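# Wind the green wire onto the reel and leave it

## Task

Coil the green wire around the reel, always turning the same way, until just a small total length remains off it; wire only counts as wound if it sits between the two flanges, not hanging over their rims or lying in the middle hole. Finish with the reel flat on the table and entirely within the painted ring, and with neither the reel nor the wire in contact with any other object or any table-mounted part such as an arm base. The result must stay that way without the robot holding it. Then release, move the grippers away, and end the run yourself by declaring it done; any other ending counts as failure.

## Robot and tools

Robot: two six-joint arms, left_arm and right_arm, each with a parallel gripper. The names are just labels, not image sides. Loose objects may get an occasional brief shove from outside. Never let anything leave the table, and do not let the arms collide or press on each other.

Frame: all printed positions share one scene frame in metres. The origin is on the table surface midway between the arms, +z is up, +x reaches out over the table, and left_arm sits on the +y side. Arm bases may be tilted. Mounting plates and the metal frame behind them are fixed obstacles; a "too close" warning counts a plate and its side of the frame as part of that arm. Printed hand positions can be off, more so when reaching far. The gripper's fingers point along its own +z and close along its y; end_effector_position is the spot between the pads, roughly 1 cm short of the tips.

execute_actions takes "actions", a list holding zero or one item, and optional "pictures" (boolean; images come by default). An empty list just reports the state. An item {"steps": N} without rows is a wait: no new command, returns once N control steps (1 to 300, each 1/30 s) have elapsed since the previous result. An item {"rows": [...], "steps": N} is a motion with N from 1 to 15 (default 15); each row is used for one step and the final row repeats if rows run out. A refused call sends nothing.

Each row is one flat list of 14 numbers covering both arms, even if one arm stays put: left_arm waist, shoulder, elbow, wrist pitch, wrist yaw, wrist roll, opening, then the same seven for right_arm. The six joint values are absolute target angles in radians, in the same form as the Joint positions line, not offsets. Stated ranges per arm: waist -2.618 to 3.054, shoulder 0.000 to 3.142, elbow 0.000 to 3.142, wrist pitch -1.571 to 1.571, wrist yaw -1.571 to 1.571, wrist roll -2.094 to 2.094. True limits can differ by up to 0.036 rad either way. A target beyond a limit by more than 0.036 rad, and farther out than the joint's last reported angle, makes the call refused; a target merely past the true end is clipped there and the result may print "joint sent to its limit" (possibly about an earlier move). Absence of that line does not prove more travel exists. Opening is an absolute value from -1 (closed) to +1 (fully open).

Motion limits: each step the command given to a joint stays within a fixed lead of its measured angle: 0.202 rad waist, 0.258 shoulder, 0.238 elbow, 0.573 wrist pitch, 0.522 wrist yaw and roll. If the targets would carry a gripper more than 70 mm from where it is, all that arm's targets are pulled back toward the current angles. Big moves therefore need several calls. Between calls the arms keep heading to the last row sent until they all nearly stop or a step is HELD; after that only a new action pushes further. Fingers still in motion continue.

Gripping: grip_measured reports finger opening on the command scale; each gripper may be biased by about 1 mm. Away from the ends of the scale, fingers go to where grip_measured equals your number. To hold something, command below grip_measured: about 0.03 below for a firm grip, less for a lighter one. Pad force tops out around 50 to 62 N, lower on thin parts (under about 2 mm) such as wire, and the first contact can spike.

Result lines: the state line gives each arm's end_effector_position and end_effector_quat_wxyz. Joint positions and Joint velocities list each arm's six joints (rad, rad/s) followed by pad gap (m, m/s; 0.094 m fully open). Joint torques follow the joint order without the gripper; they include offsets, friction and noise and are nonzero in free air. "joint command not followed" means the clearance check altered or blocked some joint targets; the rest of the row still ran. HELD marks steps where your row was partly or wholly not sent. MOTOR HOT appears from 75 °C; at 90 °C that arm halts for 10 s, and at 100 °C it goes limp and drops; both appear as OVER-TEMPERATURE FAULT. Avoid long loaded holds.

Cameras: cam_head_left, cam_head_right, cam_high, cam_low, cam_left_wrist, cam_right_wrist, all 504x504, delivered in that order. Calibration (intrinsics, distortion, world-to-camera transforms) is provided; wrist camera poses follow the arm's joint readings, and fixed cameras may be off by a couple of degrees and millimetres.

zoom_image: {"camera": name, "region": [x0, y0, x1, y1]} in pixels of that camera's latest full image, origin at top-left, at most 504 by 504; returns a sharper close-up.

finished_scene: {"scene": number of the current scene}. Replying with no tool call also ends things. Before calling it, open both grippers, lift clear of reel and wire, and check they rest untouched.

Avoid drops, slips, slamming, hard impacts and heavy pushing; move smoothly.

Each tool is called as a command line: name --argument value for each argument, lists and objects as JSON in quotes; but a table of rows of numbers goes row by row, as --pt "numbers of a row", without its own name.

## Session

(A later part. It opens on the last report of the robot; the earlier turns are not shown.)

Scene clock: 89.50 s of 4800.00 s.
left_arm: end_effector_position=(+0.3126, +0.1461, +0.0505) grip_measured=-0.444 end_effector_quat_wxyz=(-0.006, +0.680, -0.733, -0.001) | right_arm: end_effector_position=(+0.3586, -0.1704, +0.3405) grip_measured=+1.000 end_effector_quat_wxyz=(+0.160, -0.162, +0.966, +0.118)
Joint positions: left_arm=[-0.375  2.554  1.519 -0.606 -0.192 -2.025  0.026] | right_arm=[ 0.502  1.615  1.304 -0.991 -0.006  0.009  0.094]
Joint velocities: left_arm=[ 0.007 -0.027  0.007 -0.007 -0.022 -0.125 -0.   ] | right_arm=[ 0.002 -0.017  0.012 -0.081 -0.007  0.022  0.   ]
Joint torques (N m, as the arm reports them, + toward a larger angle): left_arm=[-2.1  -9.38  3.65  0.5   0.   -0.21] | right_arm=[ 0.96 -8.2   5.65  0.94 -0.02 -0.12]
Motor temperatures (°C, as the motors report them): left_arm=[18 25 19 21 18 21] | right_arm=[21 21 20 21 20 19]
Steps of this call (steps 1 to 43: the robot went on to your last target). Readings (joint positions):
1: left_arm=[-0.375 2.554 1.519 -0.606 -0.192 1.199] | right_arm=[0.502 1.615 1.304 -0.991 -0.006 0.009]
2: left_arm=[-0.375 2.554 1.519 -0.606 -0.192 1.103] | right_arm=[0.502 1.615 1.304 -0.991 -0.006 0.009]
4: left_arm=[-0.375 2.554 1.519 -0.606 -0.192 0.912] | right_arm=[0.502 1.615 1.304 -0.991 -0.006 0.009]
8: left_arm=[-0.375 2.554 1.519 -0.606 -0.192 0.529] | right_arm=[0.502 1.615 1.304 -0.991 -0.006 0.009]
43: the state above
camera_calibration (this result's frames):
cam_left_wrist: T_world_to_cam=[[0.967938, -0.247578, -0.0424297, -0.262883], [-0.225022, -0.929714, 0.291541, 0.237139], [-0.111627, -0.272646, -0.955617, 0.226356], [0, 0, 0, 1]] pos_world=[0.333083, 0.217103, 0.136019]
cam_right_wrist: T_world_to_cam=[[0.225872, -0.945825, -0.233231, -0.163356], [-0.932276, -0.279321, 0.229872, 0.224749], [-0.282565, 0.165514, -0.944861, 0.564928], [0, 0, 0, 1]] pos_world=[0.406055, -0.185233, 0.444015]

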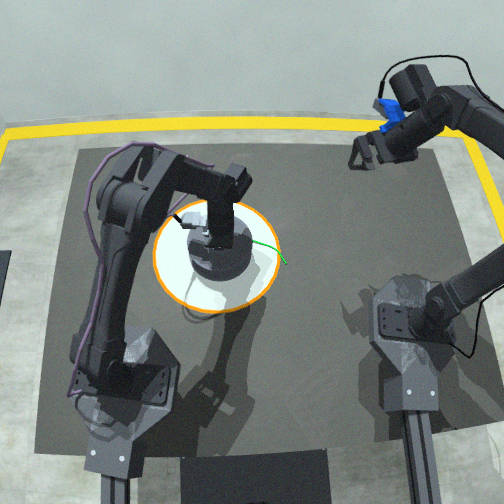

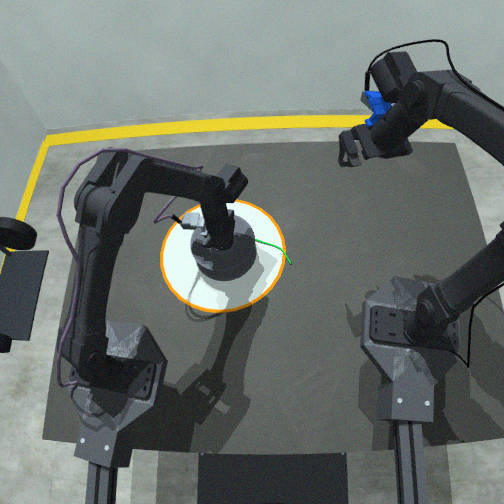

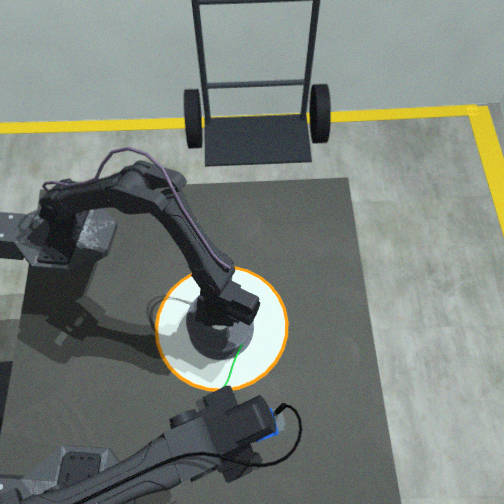

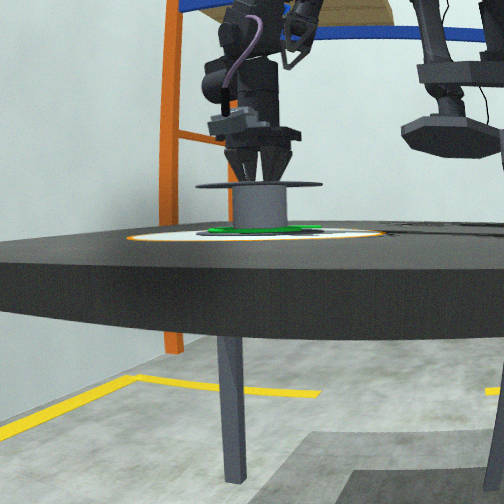

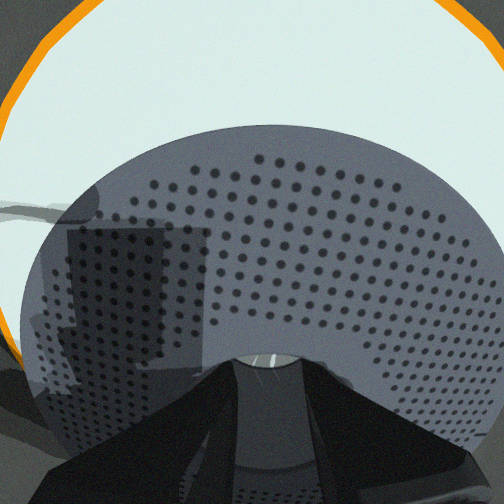

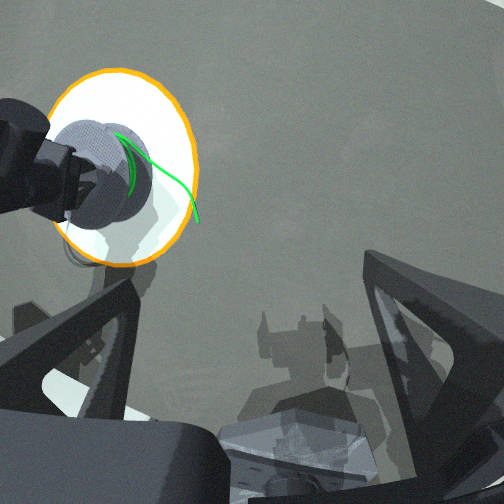

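execute_actions --actions '[{"rows":[[-0.372,2.56,1.507,-0.597,-0.19,-2.05,-0.7,0.5,1.62,1.2,-0.9,0,0.2,0],[-0.372,2.565,1.507,-0.597,-0.19,-2.05,-0.85,0.5,1.65,1.1,-0.7,0,0.5,-1],[-0.372,2.565,1.507,-0.597,-0.19,-1.9,-0.85,0.5,1.7,1.0,-0.5,0,1,-1],[-0.372,2.565,1.507,-0.597,-0.19,2.07,-0.85,0.5,1.97,0.43,0.667,0,1.57,-1]],"steps":15}]' --pictures false

execute_actions --actions '[{"steps":34}]' --pictures false

execute_actions --actions '[{"rows":[[-0.372,2.56,1.507,-0.597,-0.19,2.07,-0.65,0.5,1.97,0.43,0.667,0,1.57,-1],[-0.372,2.56,1.507,-0.597,-0.19,2.07,-0.55,0.5,1.97,0.43,0.667,0,1.57,-1],[-0.372,2.56,1.507,-0.597,-0.19,2.07,-0.5,0.5,1.97,0.43,0.667,0,1.57,-1],[-0.372,2.56,1.507,-0.597,-0.19,2.07,-0.47,0.5,1.97,0.43,0.667,0,1.57,-1],[-0.372,2.56,1.507,-0.597,-0.19,2.07,-0.44,0.5,1.97,0.43,0.667,0,1.57,-1],[-0.372,2.56,1.507,-0.597,-0.19,1.95,-0.44,0.5,1.97,0.43,0.667,0,1.57,-1],[-0.372,2.56,1.507,-0.597,-0.19,1.85,-0.44,0.5,1.97,0.43,0.667,0,1.57,-1],[-0.372,2.56,1.507,-0.597,-0.19,1.7,-0.44,0.5,1.97,0.43,0.667,0,1.57,-1],[-0.372,2.56,1.507,-0.597,-0.19,-2.07,-0.44,0.5,1.97,0.43,0.667,0,1.57,-1]],"steps":15}]' --pictures false

execute_actions --actions '[{"steps":15}]' --pictures false

execute_actions --actions '[{"rows":[[-0.372,2.56,1.507,-0.597,-0.19,-2.07,-0.44,0.55,1.97,0.43,0.667,0,1.57,-1],[-0.372,2.56,1.507,-0.597,-0.19,-2.07,-0.44,0.6,1.97,0.43,0.667,0,1.57,-1],[-0.372,2.56,1.507,-0.597,-0.19,-2.07,-0.44,0.66,1.97,0.43,0.667,0,1.57,-1],[-0.372,2.56,1.507,-0.597,-0.19,-2.07,-0.44,0.72,1.97,0.43,0.667,0,1.57,-1],[-0.372,2.56,1.507,-0.597,-0.19,-2.07,-0.44,0.78,1.97,0.43,0.667,0,1.57,-1],[-0.372,2.56,1.507,-0.597,-0.19,-2.07,-0.44,0.84,1.97,0.43,0.667,0,1.57,-1],[-0.372,2.56,1.507,-0.597,-0.19,-2.07,-0.44,0.89,1.97,0.43,0.667,0,1.57,-1],[-0.372,2.56,1.507,-0.597,-0.19,-2.07,-0.44,0.94,1.97,0.43,0.667,0,1.57,-1],[-0.372,2.56,1.507,-0.597,-0.19,-2.07,-0.44,0.99,1.97,0.43,0.667,0,1.57,-1],[-0.372,2.56,1.507,-0.597,-0.19,-2.07,-0.44,1.03,1.97,0.43,0.667,0,1.57,-1],[-0.372,2.56,1.507,-0.597,-0.19,-2.07,-0.44,1.073,1.97,0.43,0.667,0,1.57,-1]],"steps":15}]' --pictures false

execute_actions --actions '[{"steps":15}]'

Scene clock: 105.40 s of 4800.00 s.
left_arm: end_effector_position=(+0.3105, +0.1465, +0.0464) grip_measured=-0.848 end_effector_quat_wxyz=(+0.001, -0.168, +0.986, +0.007) | right_arm: end_effector_position=(+0.2914, -0.1512, +0.0929) grip_measured=-0.992 end_effector_quat_wxyz=(+0.072, +0.389, +0.899, +0.188)
Joint positions: left_arm=[-0.375  2.564  1.519 -0.604 -0.191 -0.868  0.007] | right_arm=[ 0.502  1.989  0.484  0.208 -0.006  1.157  0.   ]
Joint velocities: left_arm=[ 0.007  0.002 -0.002 -0.007 -0.022  2.806 -0.   ] | right_arm=[ 0.002 -0.027 -1.761  2.234  0.022  2.733 -0.   ]
Joint torques (N m, as the arm reports them, + toward a larger angle): left_arm=[-2.04 -9.86  3.66  0.46  0.    0.07] | right_arm=[ 0.94 -8.52  6.56  2.34 -0.03 -0.05]
Motor temperatures (°C, as the motors report them): left_arm=[18 25 19 21 18 21] | right_arm=[21 21 20 21 20 19]
Steps of this call (steps 1 to 30: the robot went on to your last target; steps 31 to 100: nothing new was sent; then 12.07 s passed at rest; steps 101 to 115: all 15 steps of this action). Readings (joint positions):
101: left_arm=[-0.375 2.554 1.519 -0.605 -0.192 -2.050] | right_arm=[0.502 1.614 1.292 -0.976 -0.006 0.035]
102: left_arm=[-0.375 2.555 1.519 -0.604 -0.192 -2.050] | right_arm=[0.502 1.612 1.258 -0.928 -0.006 0.110]
104: left_arm=[-0.375 2.560 1.519 -0.604 -0.191 -1.948] | right_arm=[0.502 1.632 1.159 -0.789 -0.006 0.258]
108: left_arm=[-0.375 2.564 1.519 -0.604 -0.191 -1.555] | right_arm=[0.502 1.812 1.004 -0.522 -0.006 0.488]
115: the state above

Scene clock: 106.53 s of 4800.00 s.
left_arm: end_effector_position=(+0.3105, +0.1465, +0.0464) grip_measured=-0.848 end_effector_quat_wxyz=(-0.006, +0.953, +0.302, +0.002) | right_arm: end_effector_position=(+0.3501, -0.1358, +0.1337) grip_measured=-0.992 end_effector_quat_wxyz=(+0.137, +0.545, +0.752, +0.343)
Joint positions: left_arm=[-0.375  2.564  1.519 -0.604 -0.191  1.999  0.007] | right_arm=[ 0.502  1.989  0.408  0.656 -0.006  1.562  0.   ]
Joint velocities: left_arm=[-0.007  0.002 -0.007  0.007 -0.051  0.476 -0.001] | right_arm=[-0.007  0.017  0.017  0.022 -0.022 -0.022  0.   ]
Joint torques (N m, as the arm reports them, + toward a larger angle): left_arm=[-1.99 -9.78  3.72  0.49 -0.02  0.09] | right_arm=[ 0.94 -8.77  4.27  1.71 -0.03  0.03]
Motor temperatures (°C, as the motors report them): left_arm=[18 25 19 21 18 21] | right_arm=[21 21 20 21 20 19]
Steps of this call (steps 1 to 34: the robot went on to your last target). Readings (joint positions):
1: left_arm=[-0.375 2.564 1.519 -0.604 -0.191 -0.770] | right_arm=[0.502 1.989 0.438 0.271 -0.006 1.239]
2: left_arm=[-0.375 2.564 1.519 -0.604 -0.191 -0.671] | right_arm=[0.502 1.989 0.414 0.321 -0.006 1.304]
4: left_arm=[-0.375 2.564 1.519 -0.604 -0.191 -0.475] | right_arm=[0.502 1.989 0.408 0.419 -0.006 1.398]
8: left_arm=[-0.375 2.564 1.519 -0.604 -0.191 -0.082] | right_arm=[0.502 1.989 0.408 0.573 -0.006 1.495]
34: the state above

Scene clock: 107.03 s of 4800.00 s.
left_arm: end_effector_position=(+0.3127, +0.1463, +0.0506) grip_measured=-0.444 end_effector_quat_wxyz=(-0.002, +0.790, +0.613, +0.006) | right_arm: end_effector_position=(+0.3501, -0.1358, +0.1337) grip_measured=-0.992 end_effector_quat_wxyz=(+0.137, +0.546, +0.752, +0.343)
Joint positions: left_arm=[-0.375  2.553  1.519 -0.606 -0.192  1.293  0.026] | right_arm=[ 0.502  1.989  0.408  0.656 -0.006  1.563  0.   ]
Joint velocities: left_arm=[ 0.032 -0.002  0.002  0.007 -0.066 -2.674  0.   ] | right_arm=[-0.007 -0.017 -0.037  0.051 -0.007  0.037 -0.001]
Joint torques (N m, as the arm reports them, + toward a larger angle): left_arm=[-1.83 -9.13  3.81  0.55  0.   -0.14] | right_arm=[ 0.95 -8.82  4.29  1.71 -0.02  0.04]
Motor temperatures (°C, as the motors report them): left_arm=[18 25 19 21 18 21] | right_arm=[21 21 20 21 20 19]
Steps of this call (steps 1 to 15: all 15 steps of this action). Readings (joint positions):
1: left_arm=[-0.375 2.564 1.519 -0.604 -0.191 2.012] | right_arm=[0.502 1.989 0.408 0.656 -0.006 1.562]
2: left_arm=[-0.375 2.564 1.519 -0.602 -0.191 2.022] | right_arm=[0.502 1.989 0.408 0.656 -0.006 1.562]
4: left_arm=[-0.375 2.560 1.519 -0.605 -0.192 2.035] | right_arm=[0.502 1.989 0.408 0.656 -0.006 1.563]
8: left_arm=[-0.375 2.553 1.519 -0.606 -0.192 1.955] | right_arm=[0.502 1.989 0.408 0.656 -0.006 1.563]
15: the state above

Scene clock: 107.53 s of 4800.00 s.
left_arm: end_effector_position=(+0.3127, +0.1463, +0.0506) grip_measured=-0.444 end_effector_quat_wxyz=(+0.003, +0.191, +0.982, +0.006) | right_arm: end_effector_position=(+0.3501, -0.1358, +0.1337) grip_measured=-0.992 end_effector_quat_wxyz=(+0.137, +0.546, +0.752, +0.343)
Joint positions: left_arm=[-0.375  2.553  1.519 -0.606 -0.192 -0.144  0.026] | right_arm=[ 0.502  1.989  0.408  0.656 -0.006  1.563  0.   ]
Joint velocities: left_arm=[ 0.017 -0.007  0.007 -0.007 -0.022 -2.85  -0.   ] | right_arm=[ 0.012 -0.012  0.007  0.037 -0.037  0.022  0.   ]
Joint torques (N m, as the arm reports them, + toward a larger angle): left_arm=[-1.97 -9.23  3.7   0.52 -0.05 -0.14] | right_arm=[ 0.9  -8.82  4.29  1.71 -0.02  0.04]
Motor temperatures (°C, as the motors report them): left_arm=[18 25 19 21 18 21] | right_arm=[21 21 20 21 20 19]
Steps of this call (steps 1 to 15: the robot went on to your last target). Readings (joint positions):
1: left_arm=[-0.375 2.553 1.519 -0.606 -0.192 1.197] | right_arm=[0.502 1.989 0.408 0.656 -0.006 1.563]
2: left_arm=[-0.375 2.553 1.519 -0.606 -0.192 1.102] | right_arm=[0.502 1.989 0.408 0.656 -0.006 1.563]
4: left_arm=[-0.375 2.553 1.519 -0.606 -0.192 0.910] | right_arm=[0.502 1.989 0.408 0.656 -0.006 1.563]
8: left_arm=[-0.375 2.553 1.519 -0.606 -0.192 0.527] | right_arm=[0.502 1.989 0.408 0.656 -0.006 1.563]
15: the state above

Scene clock: 108.03 s of 4800.00 s.
left_arm: end_effector_position=(+0.3127, +0.1463, +0.0506) grip_measured=-0.443 end_effector_quat_wxyz=(+0.006, -0.503, +0.864, +0.002) | right_arm: end_effector_position=(+0.2352, +0.0131, +0.1610) grip_measured=-0.992 end_effector_quat_wxyz=(+0.082, +0.294, +0.866, +0.395)
Joint positions: left_arm=[-0.375  2.553  1.519 -0.606 -0.192 -1.582  0.026] | right_arm=[ 1.077  1.989  0.408  0.665 -0.008  1.563  0.   ]
Joint velocities: left_arm=[-0.002 -0.002 -0.022  0.022  0.022 -2.747  0.   ] | right_arm=[-0.002 -0.012 -0.002  0.037 -0.007 -0.037 -0.001]
Joint torques (N m, as the arm reports them, + toward a larger angle): left_arm=[-2.04 -9.25  3.63  0.55 -0.03 -0.16] | right_arm=[ 0.17 -8.77  4.69  1.73  0.02  0.05]
Motor temperatures (°C, as the motors report them): left_arm=[18 25 19 21 18 21] | right_arm=[21 21 20 21 20 19]
Steps of this call (steps 1 to 15: all 15 steps of this action). Readings (joint positions):
1: left_arm=[-0.375 2.553 1.519 -0.606 -0.192 -0.240] | right_arm=[0.507 1.989 0.408 0.656 -0.004 1.563]
2: left_arm=[-0.375 2.553 1.519 -0.606 -0.192 -0.336] | right_arm=[0.523 1.989 0.408 0.656 -0.000 1.563]
4: left_arm=[-0.375 2.553 1.519 -0.606 -0.192 -0.528] | right_arm=[0.600 1.989 0.408 0.657 0.006 1.563]
8: left_arm=[-0.375 2.553 1.519 -0.606 -0.192 -0.911] | right_arm=[0.845 1.989 0.408 0.664 0.004 1.563]
15: the state above

Scene clock: 108.53 s of 4800.00 s.
left_arm: end_effector_position=(+0.3127, +0.1463, +0.0506) grip_measured=-0.443 end_effector_quat_wxyz=(-0.006, +0.684, -0.729, -0.001) | right_arm: end_effector_position=(+0.2353, +0.0130, +0.1610) grip_measured=-0.992 end_effector_quat_wxyz=(+0.082, +0.294, +0.866, +0.395)
Joint positions: left_arm=[-0.375  2.553  1.519 -0.606 -0.192 -2.035  0.026] | right_arm=[ 1.076  1.989  0.408  0.665 -0.008  1.563  0.   ]
Joint velocities: left_arm=[ 0.022  0.002 -0.002 -0.037 -0.022 -0.066 -0.001] | right_arm=[ 0.002  0.017 -0.007  0.022  0.007  0.022 -0.001]
Joint torques (N m, as the arm reports them, + toward a larger angle): left_arm=[-1.93 -9.36  3.61  0.48 -0.04 -0.2 ] | right_arm=[ 0.37 -8.72  4.79  1.71  0.05  0.04]
Motor temperatures (°C, as the motors report them): left_arm=[18 25 19 21 18 21] | right_arm=[21 21 20 21 20 19]
Steps of this call (steps 1 to 15: the robot went on to your last target). Readings (joint positions):
1: left_arm=[-0.375 2.553 1.519 -0.606 -0.192 -1.673] | right_arm=[1.077 1.989 0.408 0.665 -0.008 1.563]
2: left_arm=[-0.375 2.553 1.519 -0.606 -0.192 -1.749] | right_arm=[1.076 1.989 0.408 0.665 -0.008 1.563]
4: left_arm=[-0.375 2.553 1.519 -0.606 -0.192 -1.859] | right_arm=[1.076 1.989 0.408 0.665 -0.008 1.563]
8: left_arm=[-0.375 2.553 1.519 -0.606 -0.192 -1.973] | right_arm=[1.076 1.989 0.408 0.665 -0.008 1.563]
15: the state above
camera_calibration (this result's frames):
cam_left_wrist: T_world_to_cam=[[0.970474, -0.237533, -0.0419228, -0.265312], [-0.215535, -0.932019, 0.291349, 0.234685], [-0.108278, -0.273711, -0.955698, 0.225653], [0, 0, 0, 1]] pos_world=[0.332495, 0.217475, 0.136158]
cam_right_wrist: T_world_to_cam=[[-0.550067, -0.423182, -0.719961, 0.250273], [-0.830767, 0.18937, 0.523417, 0.125021], [-0.0851609, 0.886034, -0.455732, 0.195534], [0, 0, 0, 1]] pos_world=[0.258182, -0.0910143, 0.203859]

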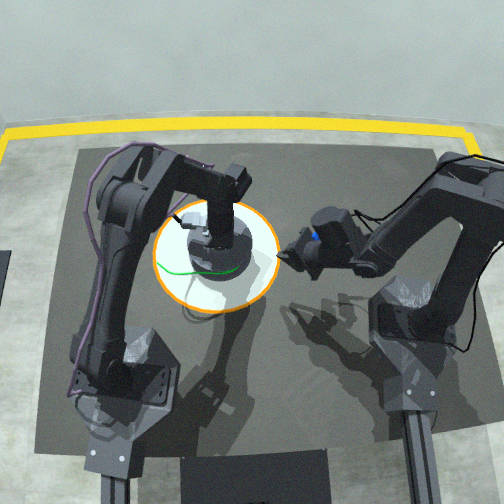

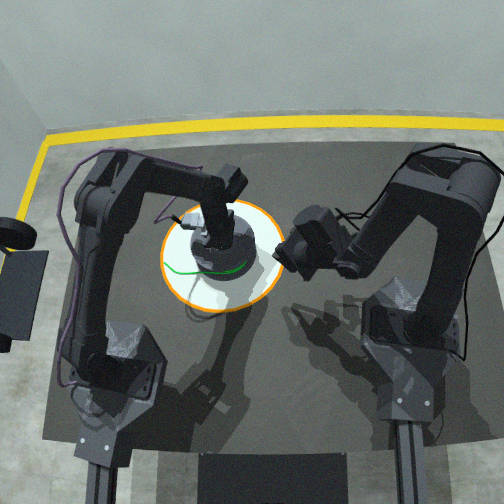

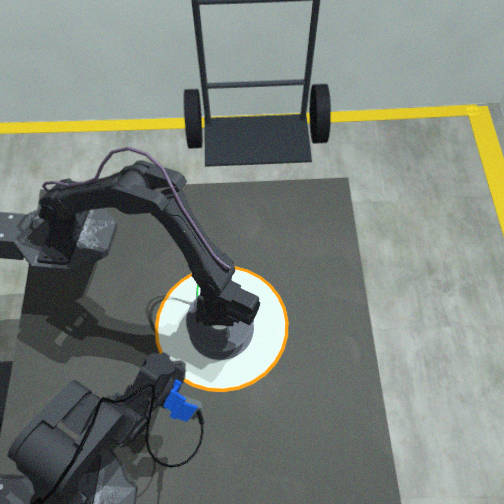

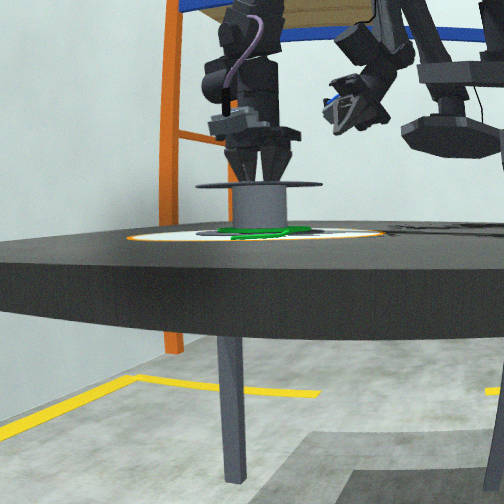

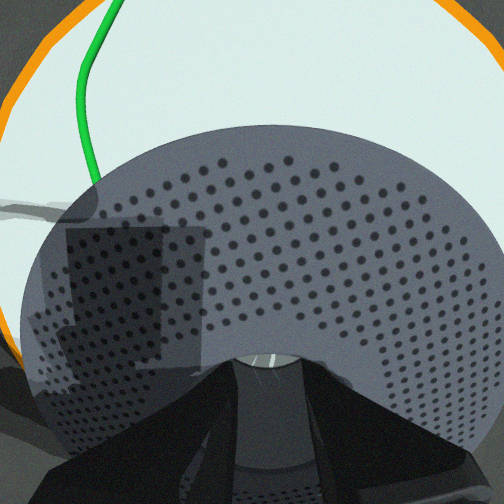

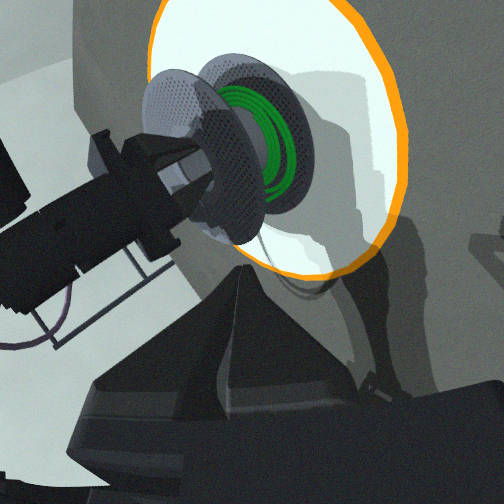

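execute_actions --actions '[{"rows":[[-0.372,2.56,1.507,-0.597,-0.19,-2.05,-0.7,1.073,2.02,0.435,0.73,0,1.57,-1],[-0.372,2.565,1.507,-0.597,-0.19,-2.05,-0.85,1.073,2.07,0.44,0.79,0,1.57,-1],[-0.372,2.565,1.507,-0.597,-0.19,-1.9,-0.85,1.073,2.12,0.445,0.85,0,1.57,-1],[-0.372,2.565,1.507,-0.597,-0.19,0,-0.85,1.073,2.17,0.45,0.9,0,1.57,-1],[-0.372,2.565,1.507,-0.597,-0.19,0,-0.85,1.073,2.23,0.46,0.95,0,1.57,-1],[-0.372,2.565,1.507,-0.597,-0.19,0,-0.85,1.073,2.29,0.47,1.0,0,1.57,-1],[-0.372,2.565,1.507,-0.597,-0.19,0,-0.85,1.073,2.345,0.48,1.04,0,1.57,-1],[-0.372,2.565,1.507,-0.597,-0.19,0,-0.85,1.073,2.4,0.5,1.07,0,1.57,-1],[-0.372,2.565,1.507,-0.597,-0.19,0,-0.85,1.073,2.45,0.52,1.1,0,1.57,-1],[-0.372,2.565,1.507,-0.597,-0.19,0,-0.85,1.073,2.5,0.54,1.13,0,1.57,-1],[-0.372,2.565,1.507,-0.597,-0.19,0,-0.85,1.073,2.55,0.56,1.15,0,1.57,-1],[-0.372,2.565,1.507,-0.597,-0.19,0,-0.85,1.073,2.59,0.58,1.17,0,1.57,-1],[-0.372,2.565,1.507,-0.597,-0.19,0,-0.85,1.073,2.63,0.6,1.19,0,1.57,-1],[-0.372,2.565,1.507,-0.597,-0.19,0,-0.85,1.073,2.655,0.61,1.2,0,1.57,-1],[-0.372,2.565,1.507,-0.597,-0.19,0,-0.85,1.073,2.67,0.62,1.205,0,1.57,-1]],"steps":15}]' --pictures false

execute_actions --actions '[{"steps":25}]'

Scene clock: 115.00 s of 4800.00 s.
left_arm: end_effector_position=(+0.3105, +0.1467, +0.0464) grip_measured=-0.848 end_effector_quat_wxyz=(+0.001, -0.168, +0.986, +0.007) | right_arm: end_effector_position=(+0.2364, +0.0324, +0.0473) grip_measured=-0.992 end_effector_quat_wxyz=(+0.076, +0.296, +0.874, +0.379)
Joint positions: left_arm=[-0.375  2.564  1.519 -0.604 -0.192 -0.868  0.007] | right_arm=[ 1.076  2.624  0.571  1.1   -0.008  1.563  0.   ]
Joint velocities: left_arm=[ 0.017  0.017 -0.002  0.007  0.051  2.85   0.   ] | right_arm=[ 0.012  0.838  0.413  0.447 -0.037 -0.051  0.   ]
Joint torques (N m, as the arm reports them, + toward a larger angle): left_arm=[-2.04 -9.61  3.78  0.48 -0.05  0.  ] | right_arm=[ 0.48 -9.98  2.33  2.02  0.07  0.04]
Motor temperatures (°C, as the motors report them): left_arm=[18 25 19 21 18 21] | right_arm=[21 21 20 22 20 19]
Steps of this call (steps 1 to 30: the robot went on to your last target; steps 31 to 100: nothing new was sent; then 2.63 s passed at rest; steps 101 to 115: all 15 steps of this action). Readings (joint positions):
101: left_arm=[-0.375 2.553 1.519 -0.605 -0.192 -2.051] | right_arm=[1.076 1.991 0.408 0.672 -0.008 1.563]
102: left_arm=[-0.375 2.555 1.519 -0.604 -0.192 -2.051] | right_arm=[1.076 2.002 0.408 0.691 -0.008 1.563]
104: left_arm=[-0.375 2.560 1.519 -0.604 -0.192 -1.949] | right_arm=[1.076 2.062 0.417 0.761 -0.008 1.563]
108: left_arm=[-0.375 2.564 1.519 -0.604 -0.192 -1.555] | right_arm=[1.076 2.282 0.456 0.920 -0.008 1.563]
115: the state above

Scene clock: 115.83 s of 4800.00 s.
left_arm: end_effector_position=(+0.3105, +0.1467, +0.0464) grip_measured=-0.848 end_effector_quat_wxyz=(-0.002, +0.256, +0.967, +0.007) | right_arm: end_effector_position=(+0.2444, +0.0428, +0.0523) grip_measured=-0.992 end_effector_quat_wxyz=(+0.087, +0.293, +0.860, +0.410)
Joint positions: left_arm=[-0.375  2.564  1.519 -0.604 -0.192 -0.012  0.007] | right_arm=[ 1.076  2.664  0.589  1.193 -0.008  1.563  0.   ]
Joint velocities: left_arm=[ 0.007 -0.007 -0.012 -0.066  0.007 -0.037 -0.001] | right_arm=[ 0.007  0.002  0.002 -0.051 -0.022 -0.081 -0.002]
Joint torques (N m, as the arm reports them, + toward a larger angle): left_arm=[-2.03 -9.66  3.7   0.45 -0.02  0.07] | right_arm=[ 0.49 -9.25  2.76  1.85  0.04  0.04]
Motor temperatures (°C, as the motors report them): left_arm=[18 25 19 21 18 21] | right_arm=[21 21 20 22 20 19]
Steps of this call (steps 1 to 25: the robot went on to your last target). Readings (joint positions):
1: left_arm=[-0.375 2.564 1.519 -0.604 -0.192 -0.770] | right_arm=[1.076 2.646 0.583 1.113 -0.008 1.563]
2: left_arm=[-0.375 2.564 1.519 -0.604 -0.192 -0.672] | right_arm=[1.076 2.659 0.588 1.124 -0.008 1.563]
4: left_arm=[-0.375 2.564 1.519 -0.604 -0.192 -0.475] | right_arm=[1.076 2.664 0.589 1.141 -0.008 1.563]
8: left_arm=[-0.375 2.564 1.519 -0.604 -0.192 -0.199] | right_arm=[1.076 2.664 0.589 1.175 -0.008 1.563]
25: the state above
camera_calibration (this result's frames):
cam_left_wrist: T_world_to_cam=[[-0.639107, -0.766949, -0.0577149, 0.314916], [-0.741655, 0.594675, 0.310337, 0.17433], [-0.203691, 0.241143, -0.948873, 0.175321], [0, 0, 0, 1]] pos_world=[0.366269, 0.0955771, 0.130432]
cam_right_wrist: T_world_to_cam=[[-0.537151, -0.401221, -0.741951, 0.186658], [-0.84028, 0.17791, 0.512131, 0.187346], [-0.0734773, 0.898538, -0.432702, 0.115812], [0, 0, 0, 1]] pos_world=[0.266196, -0.0625013, 0.0926568]

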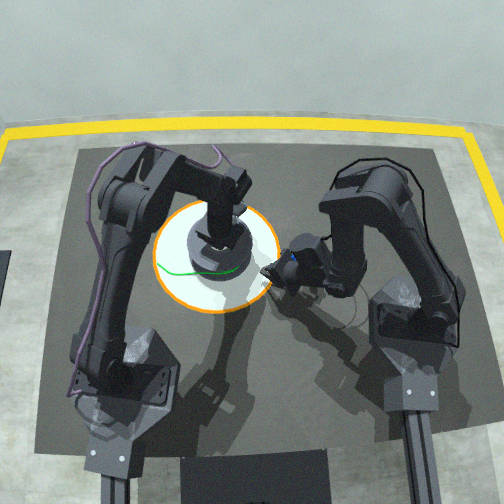

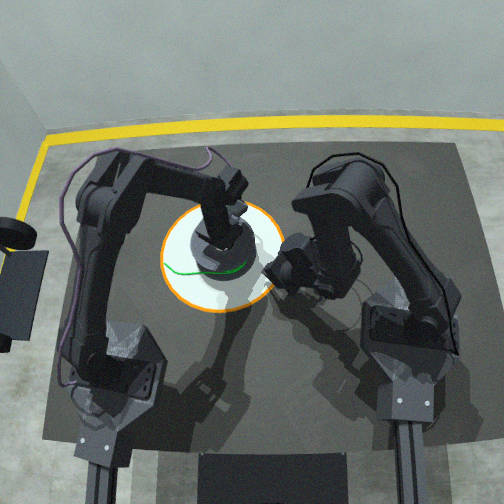

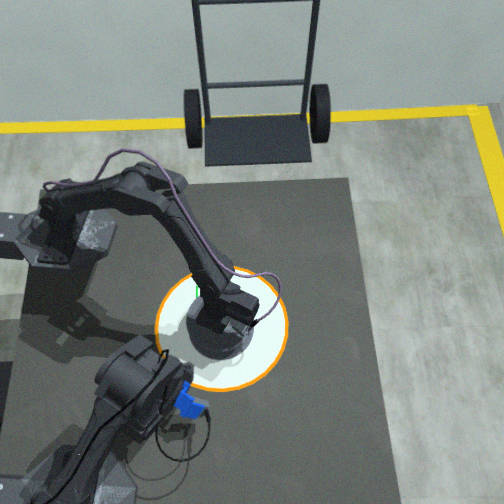

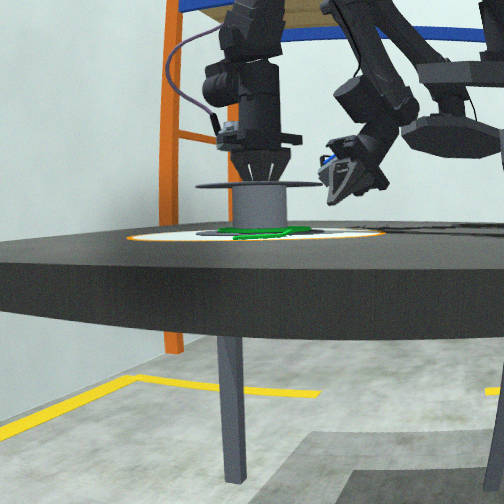

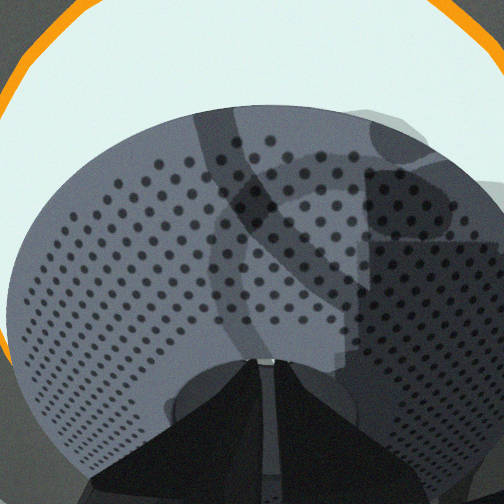

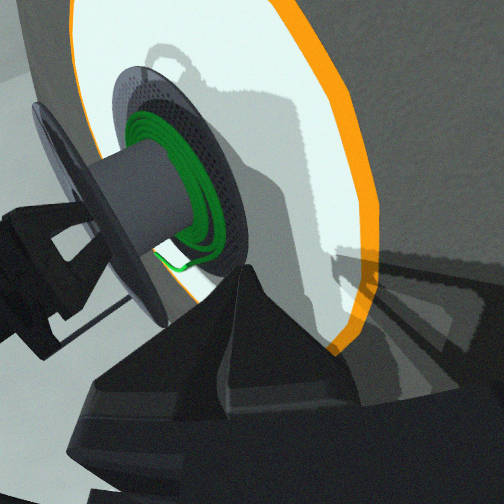

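execute_actions --actions '[{"rows":[[-0.372,2.565,1.507,-0.597,-0.19,0,-0.85,1.073,2.68,0.635,1.195,0,1.57,-1],[-0.372,2.565,1.507,-0.597,-0.19,0,-0.85,1.073,2.69,0.65,1.19,0,1.57,-1],[-0.372,2.565,1.507,-0.597,-0.19,0,-0.85,1.073,2.70,0.665,1.185,0,1.57,-1],[-0.372,2.565,1.507,-0.597,-0.19,0,-0.85,1.073,2.71,0.68,1.18,0,1.57,-1],[-0.372,2.565,1.507,-0.597,-0.19,0,-0.85,1.073,2.72,0.695,1.175,0,1.57,-1],[-0.372,2.565,1.507,-0.597,-0.19,0,-0.85,1.073,2.73,0.71,1.17,0,1.57,-1],[-0.372,2.565,1.507,-0.597,-0.19,0,-0.85,1.073,2.74,0.725,1.165,0,1.57,-1],[-0.372,2.565,1.507,-0.597,-0.19,0,-0.85,1.073,2.75,0.74,1.16,0,1.57,-1],[-0.372,2.565,1.507,-0.597,-0.19,0,-0.85,1.073,2.76,0.755,1.155,0,1.57,-1],[-0.372,2.565,1.507,-0.597,-0.19,0,-0.85,1.073,2.77,0.77,1.15,0,1.57,-1],[-0.372,2.565,1.507,-0.597,-0.19,0,-0.85,1.073,2.78,0.785,1.145,0,1.57,-1],[-0.372,2.565,1.507,-0.597,-0.19,0,-0.85,1.073,2.79,0.8,1.14,0,1.57,-1],[-0.372,2.565,1.507,-0.597,-0.19,0,-0.85,1.073,2.80,0.81,1.14,0,1.57,-1],[-0.372,2.565,1.507,-0.597,-0.19,0,-0.85,1.073,2.805,0.815,1.14,0,1.57,-1]],"steps":15}]' --pictures false

execute_actions --actions '[{"steps":15}]'

zoom_image --camera "cam_low" --region '[190, 130, 410, 250]'

Scene clock: 123.10 s of 4800.00 s.
left_arm: end_effector_position=(+0.3105, +0.1467, +0.0464) grip_measured=-0.848 end_effector_quat_wxyz=(-0.002, +0.258, +0.966, +0.007) | right_arm: end_effector_position=(+0.2703, +0.0809, +0.0372) grip_measured=-0.992 end_effector_quat_wxyz=(+0.096, +0.290, +0.847, +0.435)
Joint positions: left_arm=[-0.375  2.564  1.519 -0.604 -0.192 -0.007  0.007] | right_arm=[ 1.076  2.781  0.784  1.176 -0.008  1.563  0.   ]
Joint velocities: left_arm=[-0.007 -0.007 -0.002 -0.051  0.007  0.007 -0.001] | right_arm=[-0.002  0.188  0.188 -0.154  0.007  0.007 -0.001]
Joint torques (N m, as the arm reports them, + toward a larger angle): left_arm=[-1.74 -9.66  3.69  0.46 -0.03  0.09] | right_arm=[ 0.59 -9.93  2.6   1.55  0.04  0.04]
Motor temperatures (°C, as the motors report them): left_arm=[18 25 19 21 18 21] | right_arm=[21 21 19 23 20 19]
Steps of this call (steps 1 to 30: the robot went on to your last target; steps 31 to 100: nothing new was sent; then 3.43 s passed at rest; steps 101 to 115: all 15 steps of this action). Readings (joint positions):
101: left_arm=[-0.375 2.564 1.519 -0.604 -0.192 -0.007] | right_arm=[1.076 2.664 0.591 1.193 -0.008 1.563]
102: left_arm=[-0.375 2.564 1.519 -0.604 -0.192 -0.007] | right_arm=[1.076 2.666 0.597 1.193 -0.008 1.563]
104: left_arm=[-0.375 2.564 1.519 -0.604 -0.192 -0.007] | right_arm=[1.076 2.677 0.623 1.193 -0.008 1.563]
108: left_arm=[-0.375 2.564 1.519 -0.604 -0.192 -0.007] | right_arm=[1.076 2.713 0.689 1.193 -0.008 1.563]
115: the state above

Scene clock: 123.60 s of 4800.00 s.
left_arm: end_effector_position=(+0.3105, +0.1467, +0.0464) grip_measured=-0.848 end_effector_quat_wxyz=(-0.002, +0.258, +0.966, +0.007) | right_arm: end_effector_position=(+0.2690, +0.0798, +0.0328) grip_measured=-0.992 end_effector_quat_wxyz=(+0.094, +0.291, +0.850, +0.430)
Joint positions: left_arm=[-0.375  2.564  1.519 -0.604 -0.192 -0.007  0.007] | right_arm=[ 1.076  2.789  0.789  1.166 -0.008  1.563  0.   ]
Joint velocities: left_arm=[-0.002 -0.012 -0.002 -0.007  0.007  0.081  0.   ] | right_arm=[ 0.007  0.007 -0.012 -0.051  0.007  0.051  0.001]
Joint torques (N m, as the arm reports them, + toward a larger angle): left_arm=[-2.   -9.73  3.64  0.46 -0.02  0.11] | right_arm=[ 0.57 -9.61  2.9   1.55  0.04  0.03]
Motor temperatures (°C, as the motors report them): left_arm=[18 25 19 21 18 21] | right_arm=[21 21 19 23 20 19]
Steps of this call (steps 1 to 15: the robot went on to your last target). Readings (joint positions):
1: left_arm=[-0.375 2.564 1.519 -0.604 -0.192 -0.007] | right_arm=[1.076 2.786 0.788 1.174 -0.008 1.563]
2: left_arm=[-0.375 2.564 1.519 -0.604 -0.192 -0.007] | right_arm=[1.076 2.788 0.789 1.172 -0.008 1.563]
4: left_arm=[-0.375 2.564 1.519 -0.604 -0.192 -0.007] | right_arm=[1.076 2.789 0.789 1.168 -0.008 1.563]
8: left_arm=[-0.375 2.564 1.519 -0.604 -0.192 -0.007] | right_arm=[1.076 2.789 0.789 1.166 -0.008 1.563]
15: the state above
camera_calibration (this result's frames):
cam_left_wrist: T_world_to_cam=[[-0.642614, -0.764016, -0.0576753, 0.315573], [-0.738906, 0.598063, 0.310384, 0.172977], [-0.202645, 0.242074, -0.94886, 0.174859], [0, 0, 0, 1]] pos_world=[0.36604, 0.0953222, 0.130428]
cam_right_wrist: T_world_to_cam=[[-0.518095, -0.370306, -0.771006, 0.19359], [-0.853342, 0.162461, 0.495393, 0.216661], [-0.0581885, 0.914593, -0.400168, 0.0694705], [0, 0, 0, 1]] pos_world=[0.289226, -0.0270487, 0.0697265]

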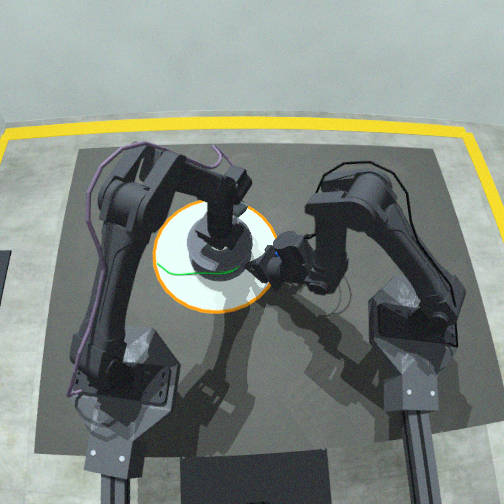

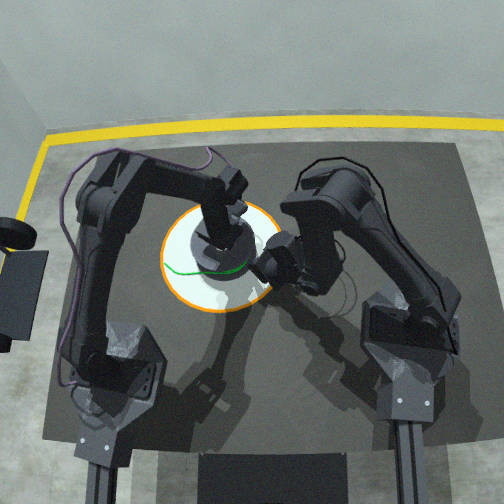

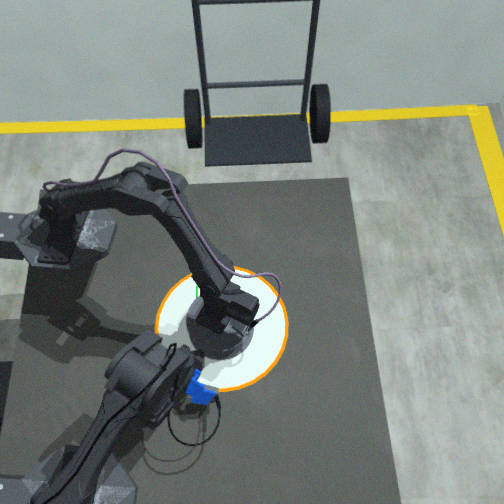

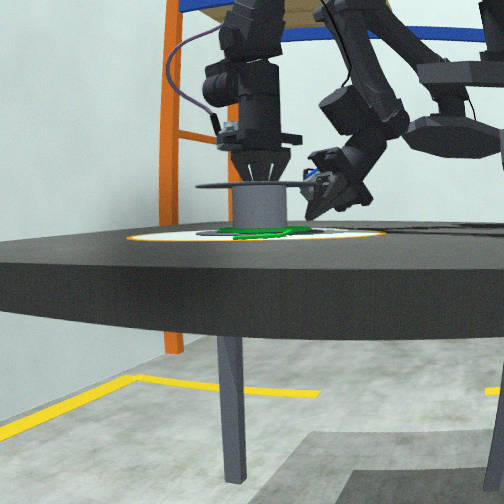

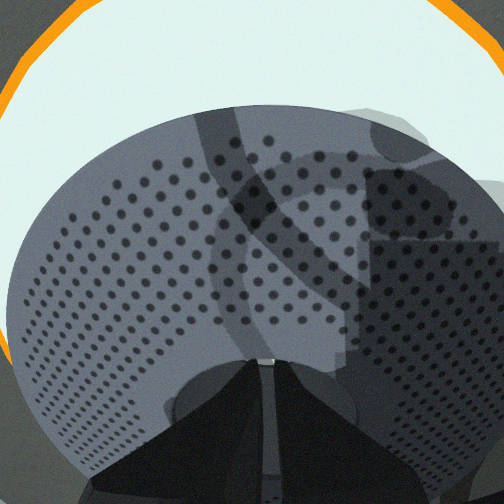

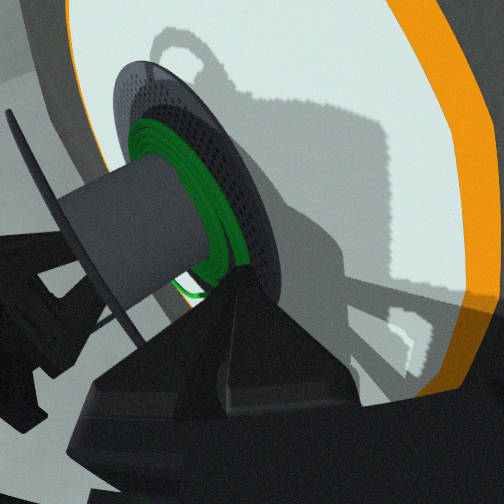

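Region (190, 130, 410, 250) of cam_low's 504x504 image, scaled by 2.291, with more detail than that image has; it fills the top 275 rows of this view, and the rest is white.

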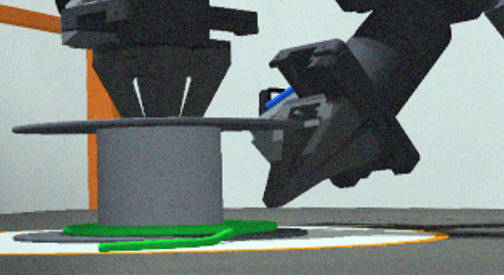

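execute_actions --actions '[{"rows":[[-0.372,2.565,1.507,-0.597,-0.19,0,-0.85,1.073,2.81,0.82,1.14,0,1.57,-1],[-0.372,2.565,1.507,-0.597,-0.19,0,-0.85,1.073,2.816,0.825,1.14,0,1.57,-1],[-0.372,2.565,1.507,-0.597,-0.19,0,-0.85,1.073,2.822,0.83,1.14,0,1.57,-1],[-0.372,2.565,1.507,-0.597,-0.19,0,-0.85,1.073,2.828,0.835,1.14,0,1.57,-1],[-0.372,2.565,1.507,-0.597,-0.19,0,-0.85,1.073,2.834,0.84,1.14,0,1.57,-1],[-0.372,2.565,1.507,-0.597,-0.19,0,-0.85,1.073,2.84,0.845,1.14,0,1.57,-1],[-0.372,2.565,1.507,-0.597,-0.19,0,-0.85,1.073,2.846,0.85,1.14,0,1.57,-1],[-0.372,2.565,1.507,-0.597,-0.19,0,-0.85,1.073,2.852,0.855,1.14,0,1.57,-1]],"steps":15}]'

zoom_image --camera "cam_low" --region '[190, 130, 410, 250]'

zoom_image --camera "cam_head_left" --region '[150, 200, 310, 320]'

Scene clock: 129.10 s of 4800.00 s.
left_arm: end_effector_position=(+0.3105, +0.1467, +0.0464) grip_measured=-0.848 end_effector_quat_wxyz=(-0.002, +0.258, +0.966, +0.007) | right_arm: end_effector_position=(+0.2705, +0.0836, +0.0222) grip_measured=-0.992 end_effector_quat_wxyz=(+0.093, +0.291, +0.850, +0.428)
Joint positions: left_arm=[-0.375  2.564  1.519 -0.604 -0.192 -0.007  0.007] | right_arm=[ 1.076  2.833  0.828  1.167 -0.008  1.563  0.   ]
Joint velocities: left_arm=[-0.002 -0.012 -0.007 -0.051  0.007 -0.022  0.   ] | right_arm=[ 0.007 -0.012 -0.002  0.037 -0.007 -0.022  0.002]
Joint torques (N m, as the arm reports them, + toward a larger angle): left_arm=[-1.86 -9.53  3.64  0.49 -0.04  0.09] | right_arm=[ 0.57 -9.44  2.99  1.5   0.03  0.03]
Motor temperatures (°C, as the motors report them): left_arm=[18 25 19 21 18 21] | right_arm=[21 21 19 23 20 19]
Steps of this call (steps 1 to 15: the robot went on to your last target; steps 16 to 90: nothing new was sent; then 2.00 s passed at rest; steps 91 to 105: all 15 steps of this action). Readings (joint positions):
91: left_arm=[-0.375 2.564 1.519 -0.604 -0.192 -0.007] | right_arm=[1.076 2.789 0.789 1.166 -0.008 1.563]
92: left_arm=[-0.375 2.564 1.519 -0.604 -0.192 -0.007] | right_arm=[1.076 2.789 0.789 1.166 -0.008 1.563]
94: left_arm=[-0.375 2.564 1.519 -0.604 -0.192 -0.007] | right_arm=[1.076 2.796 0.796 1.166 -0.008 1.563]
98: left_arm=[-0.375 2.564 1.519 -0.604 -0.192 -0.007] | right_arm=[1.076 2.822 0.820 1.166 -0.008 1.563]
105: the state above
camera_calibration (this result's frames):
cam_left_wrist: T_world_to_cam=[[-0.642614, -0.764016, -0.0576753, 0.315573], [-0.738906, 0.598063, 0.310384, 0.172977], [-0.202645, 0.242074, -0.94886, 0.174859], [0, 0, 0, 1]] pos_world=[0.36604, 0.0953222, 0.130428]
cam_right_wrist: T_world_to_cam=[[-0.519362, -0.372348, -0.769168, 0.188098], [-0.852504, 0.163445, 0.49651, 0.222281], [-0.0591578, 0.913588, -0.402315, 0.0622384], [0, 0, 0, 1]] pos_world=[0.290868, -0.0231532, 0.0593535]

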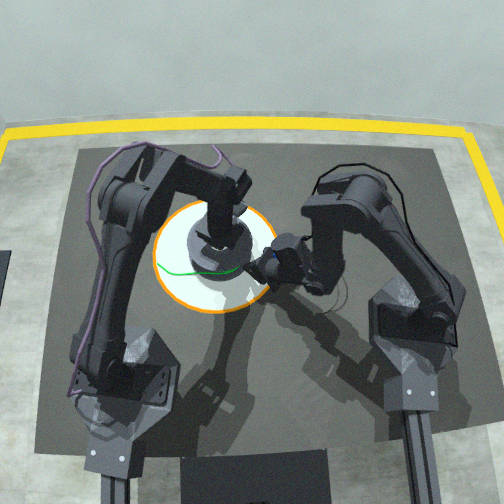

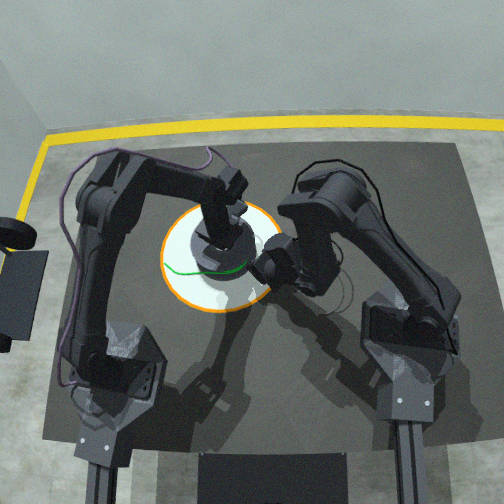

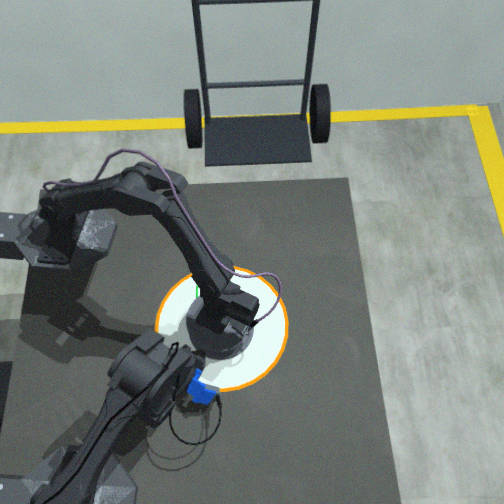

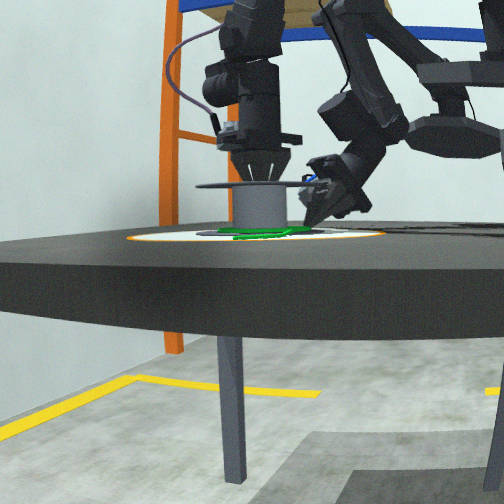

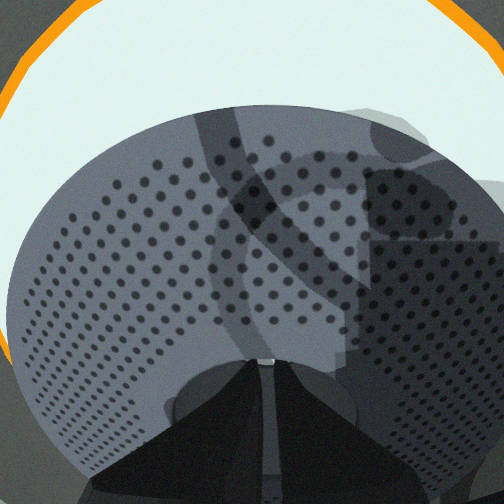

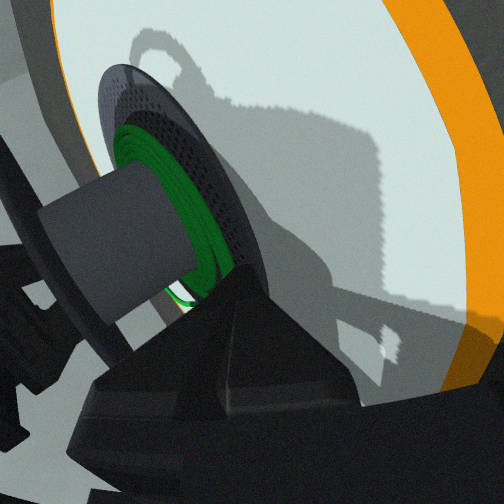

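Region (190, 130, 410, 250) of cam_low's 504x504 image, scaled by 2.291, with more detail than that image has; it fills the top 275 rows of this view, and the rest is white.

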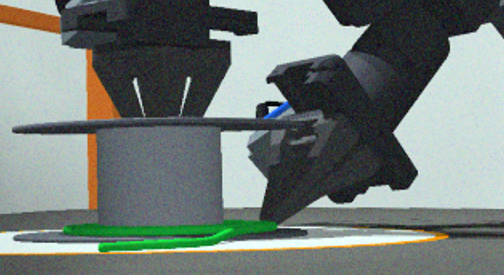

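Region (150, 200, 310, 320) of cam_head_left's 504x504 image, scaled by 3.150, with more detail than that image has; it fills the top 378 rows of this view, and the rest is white.

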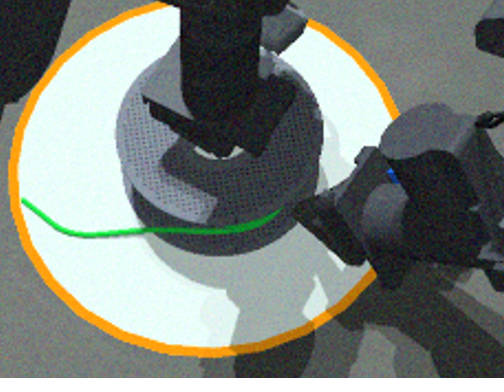

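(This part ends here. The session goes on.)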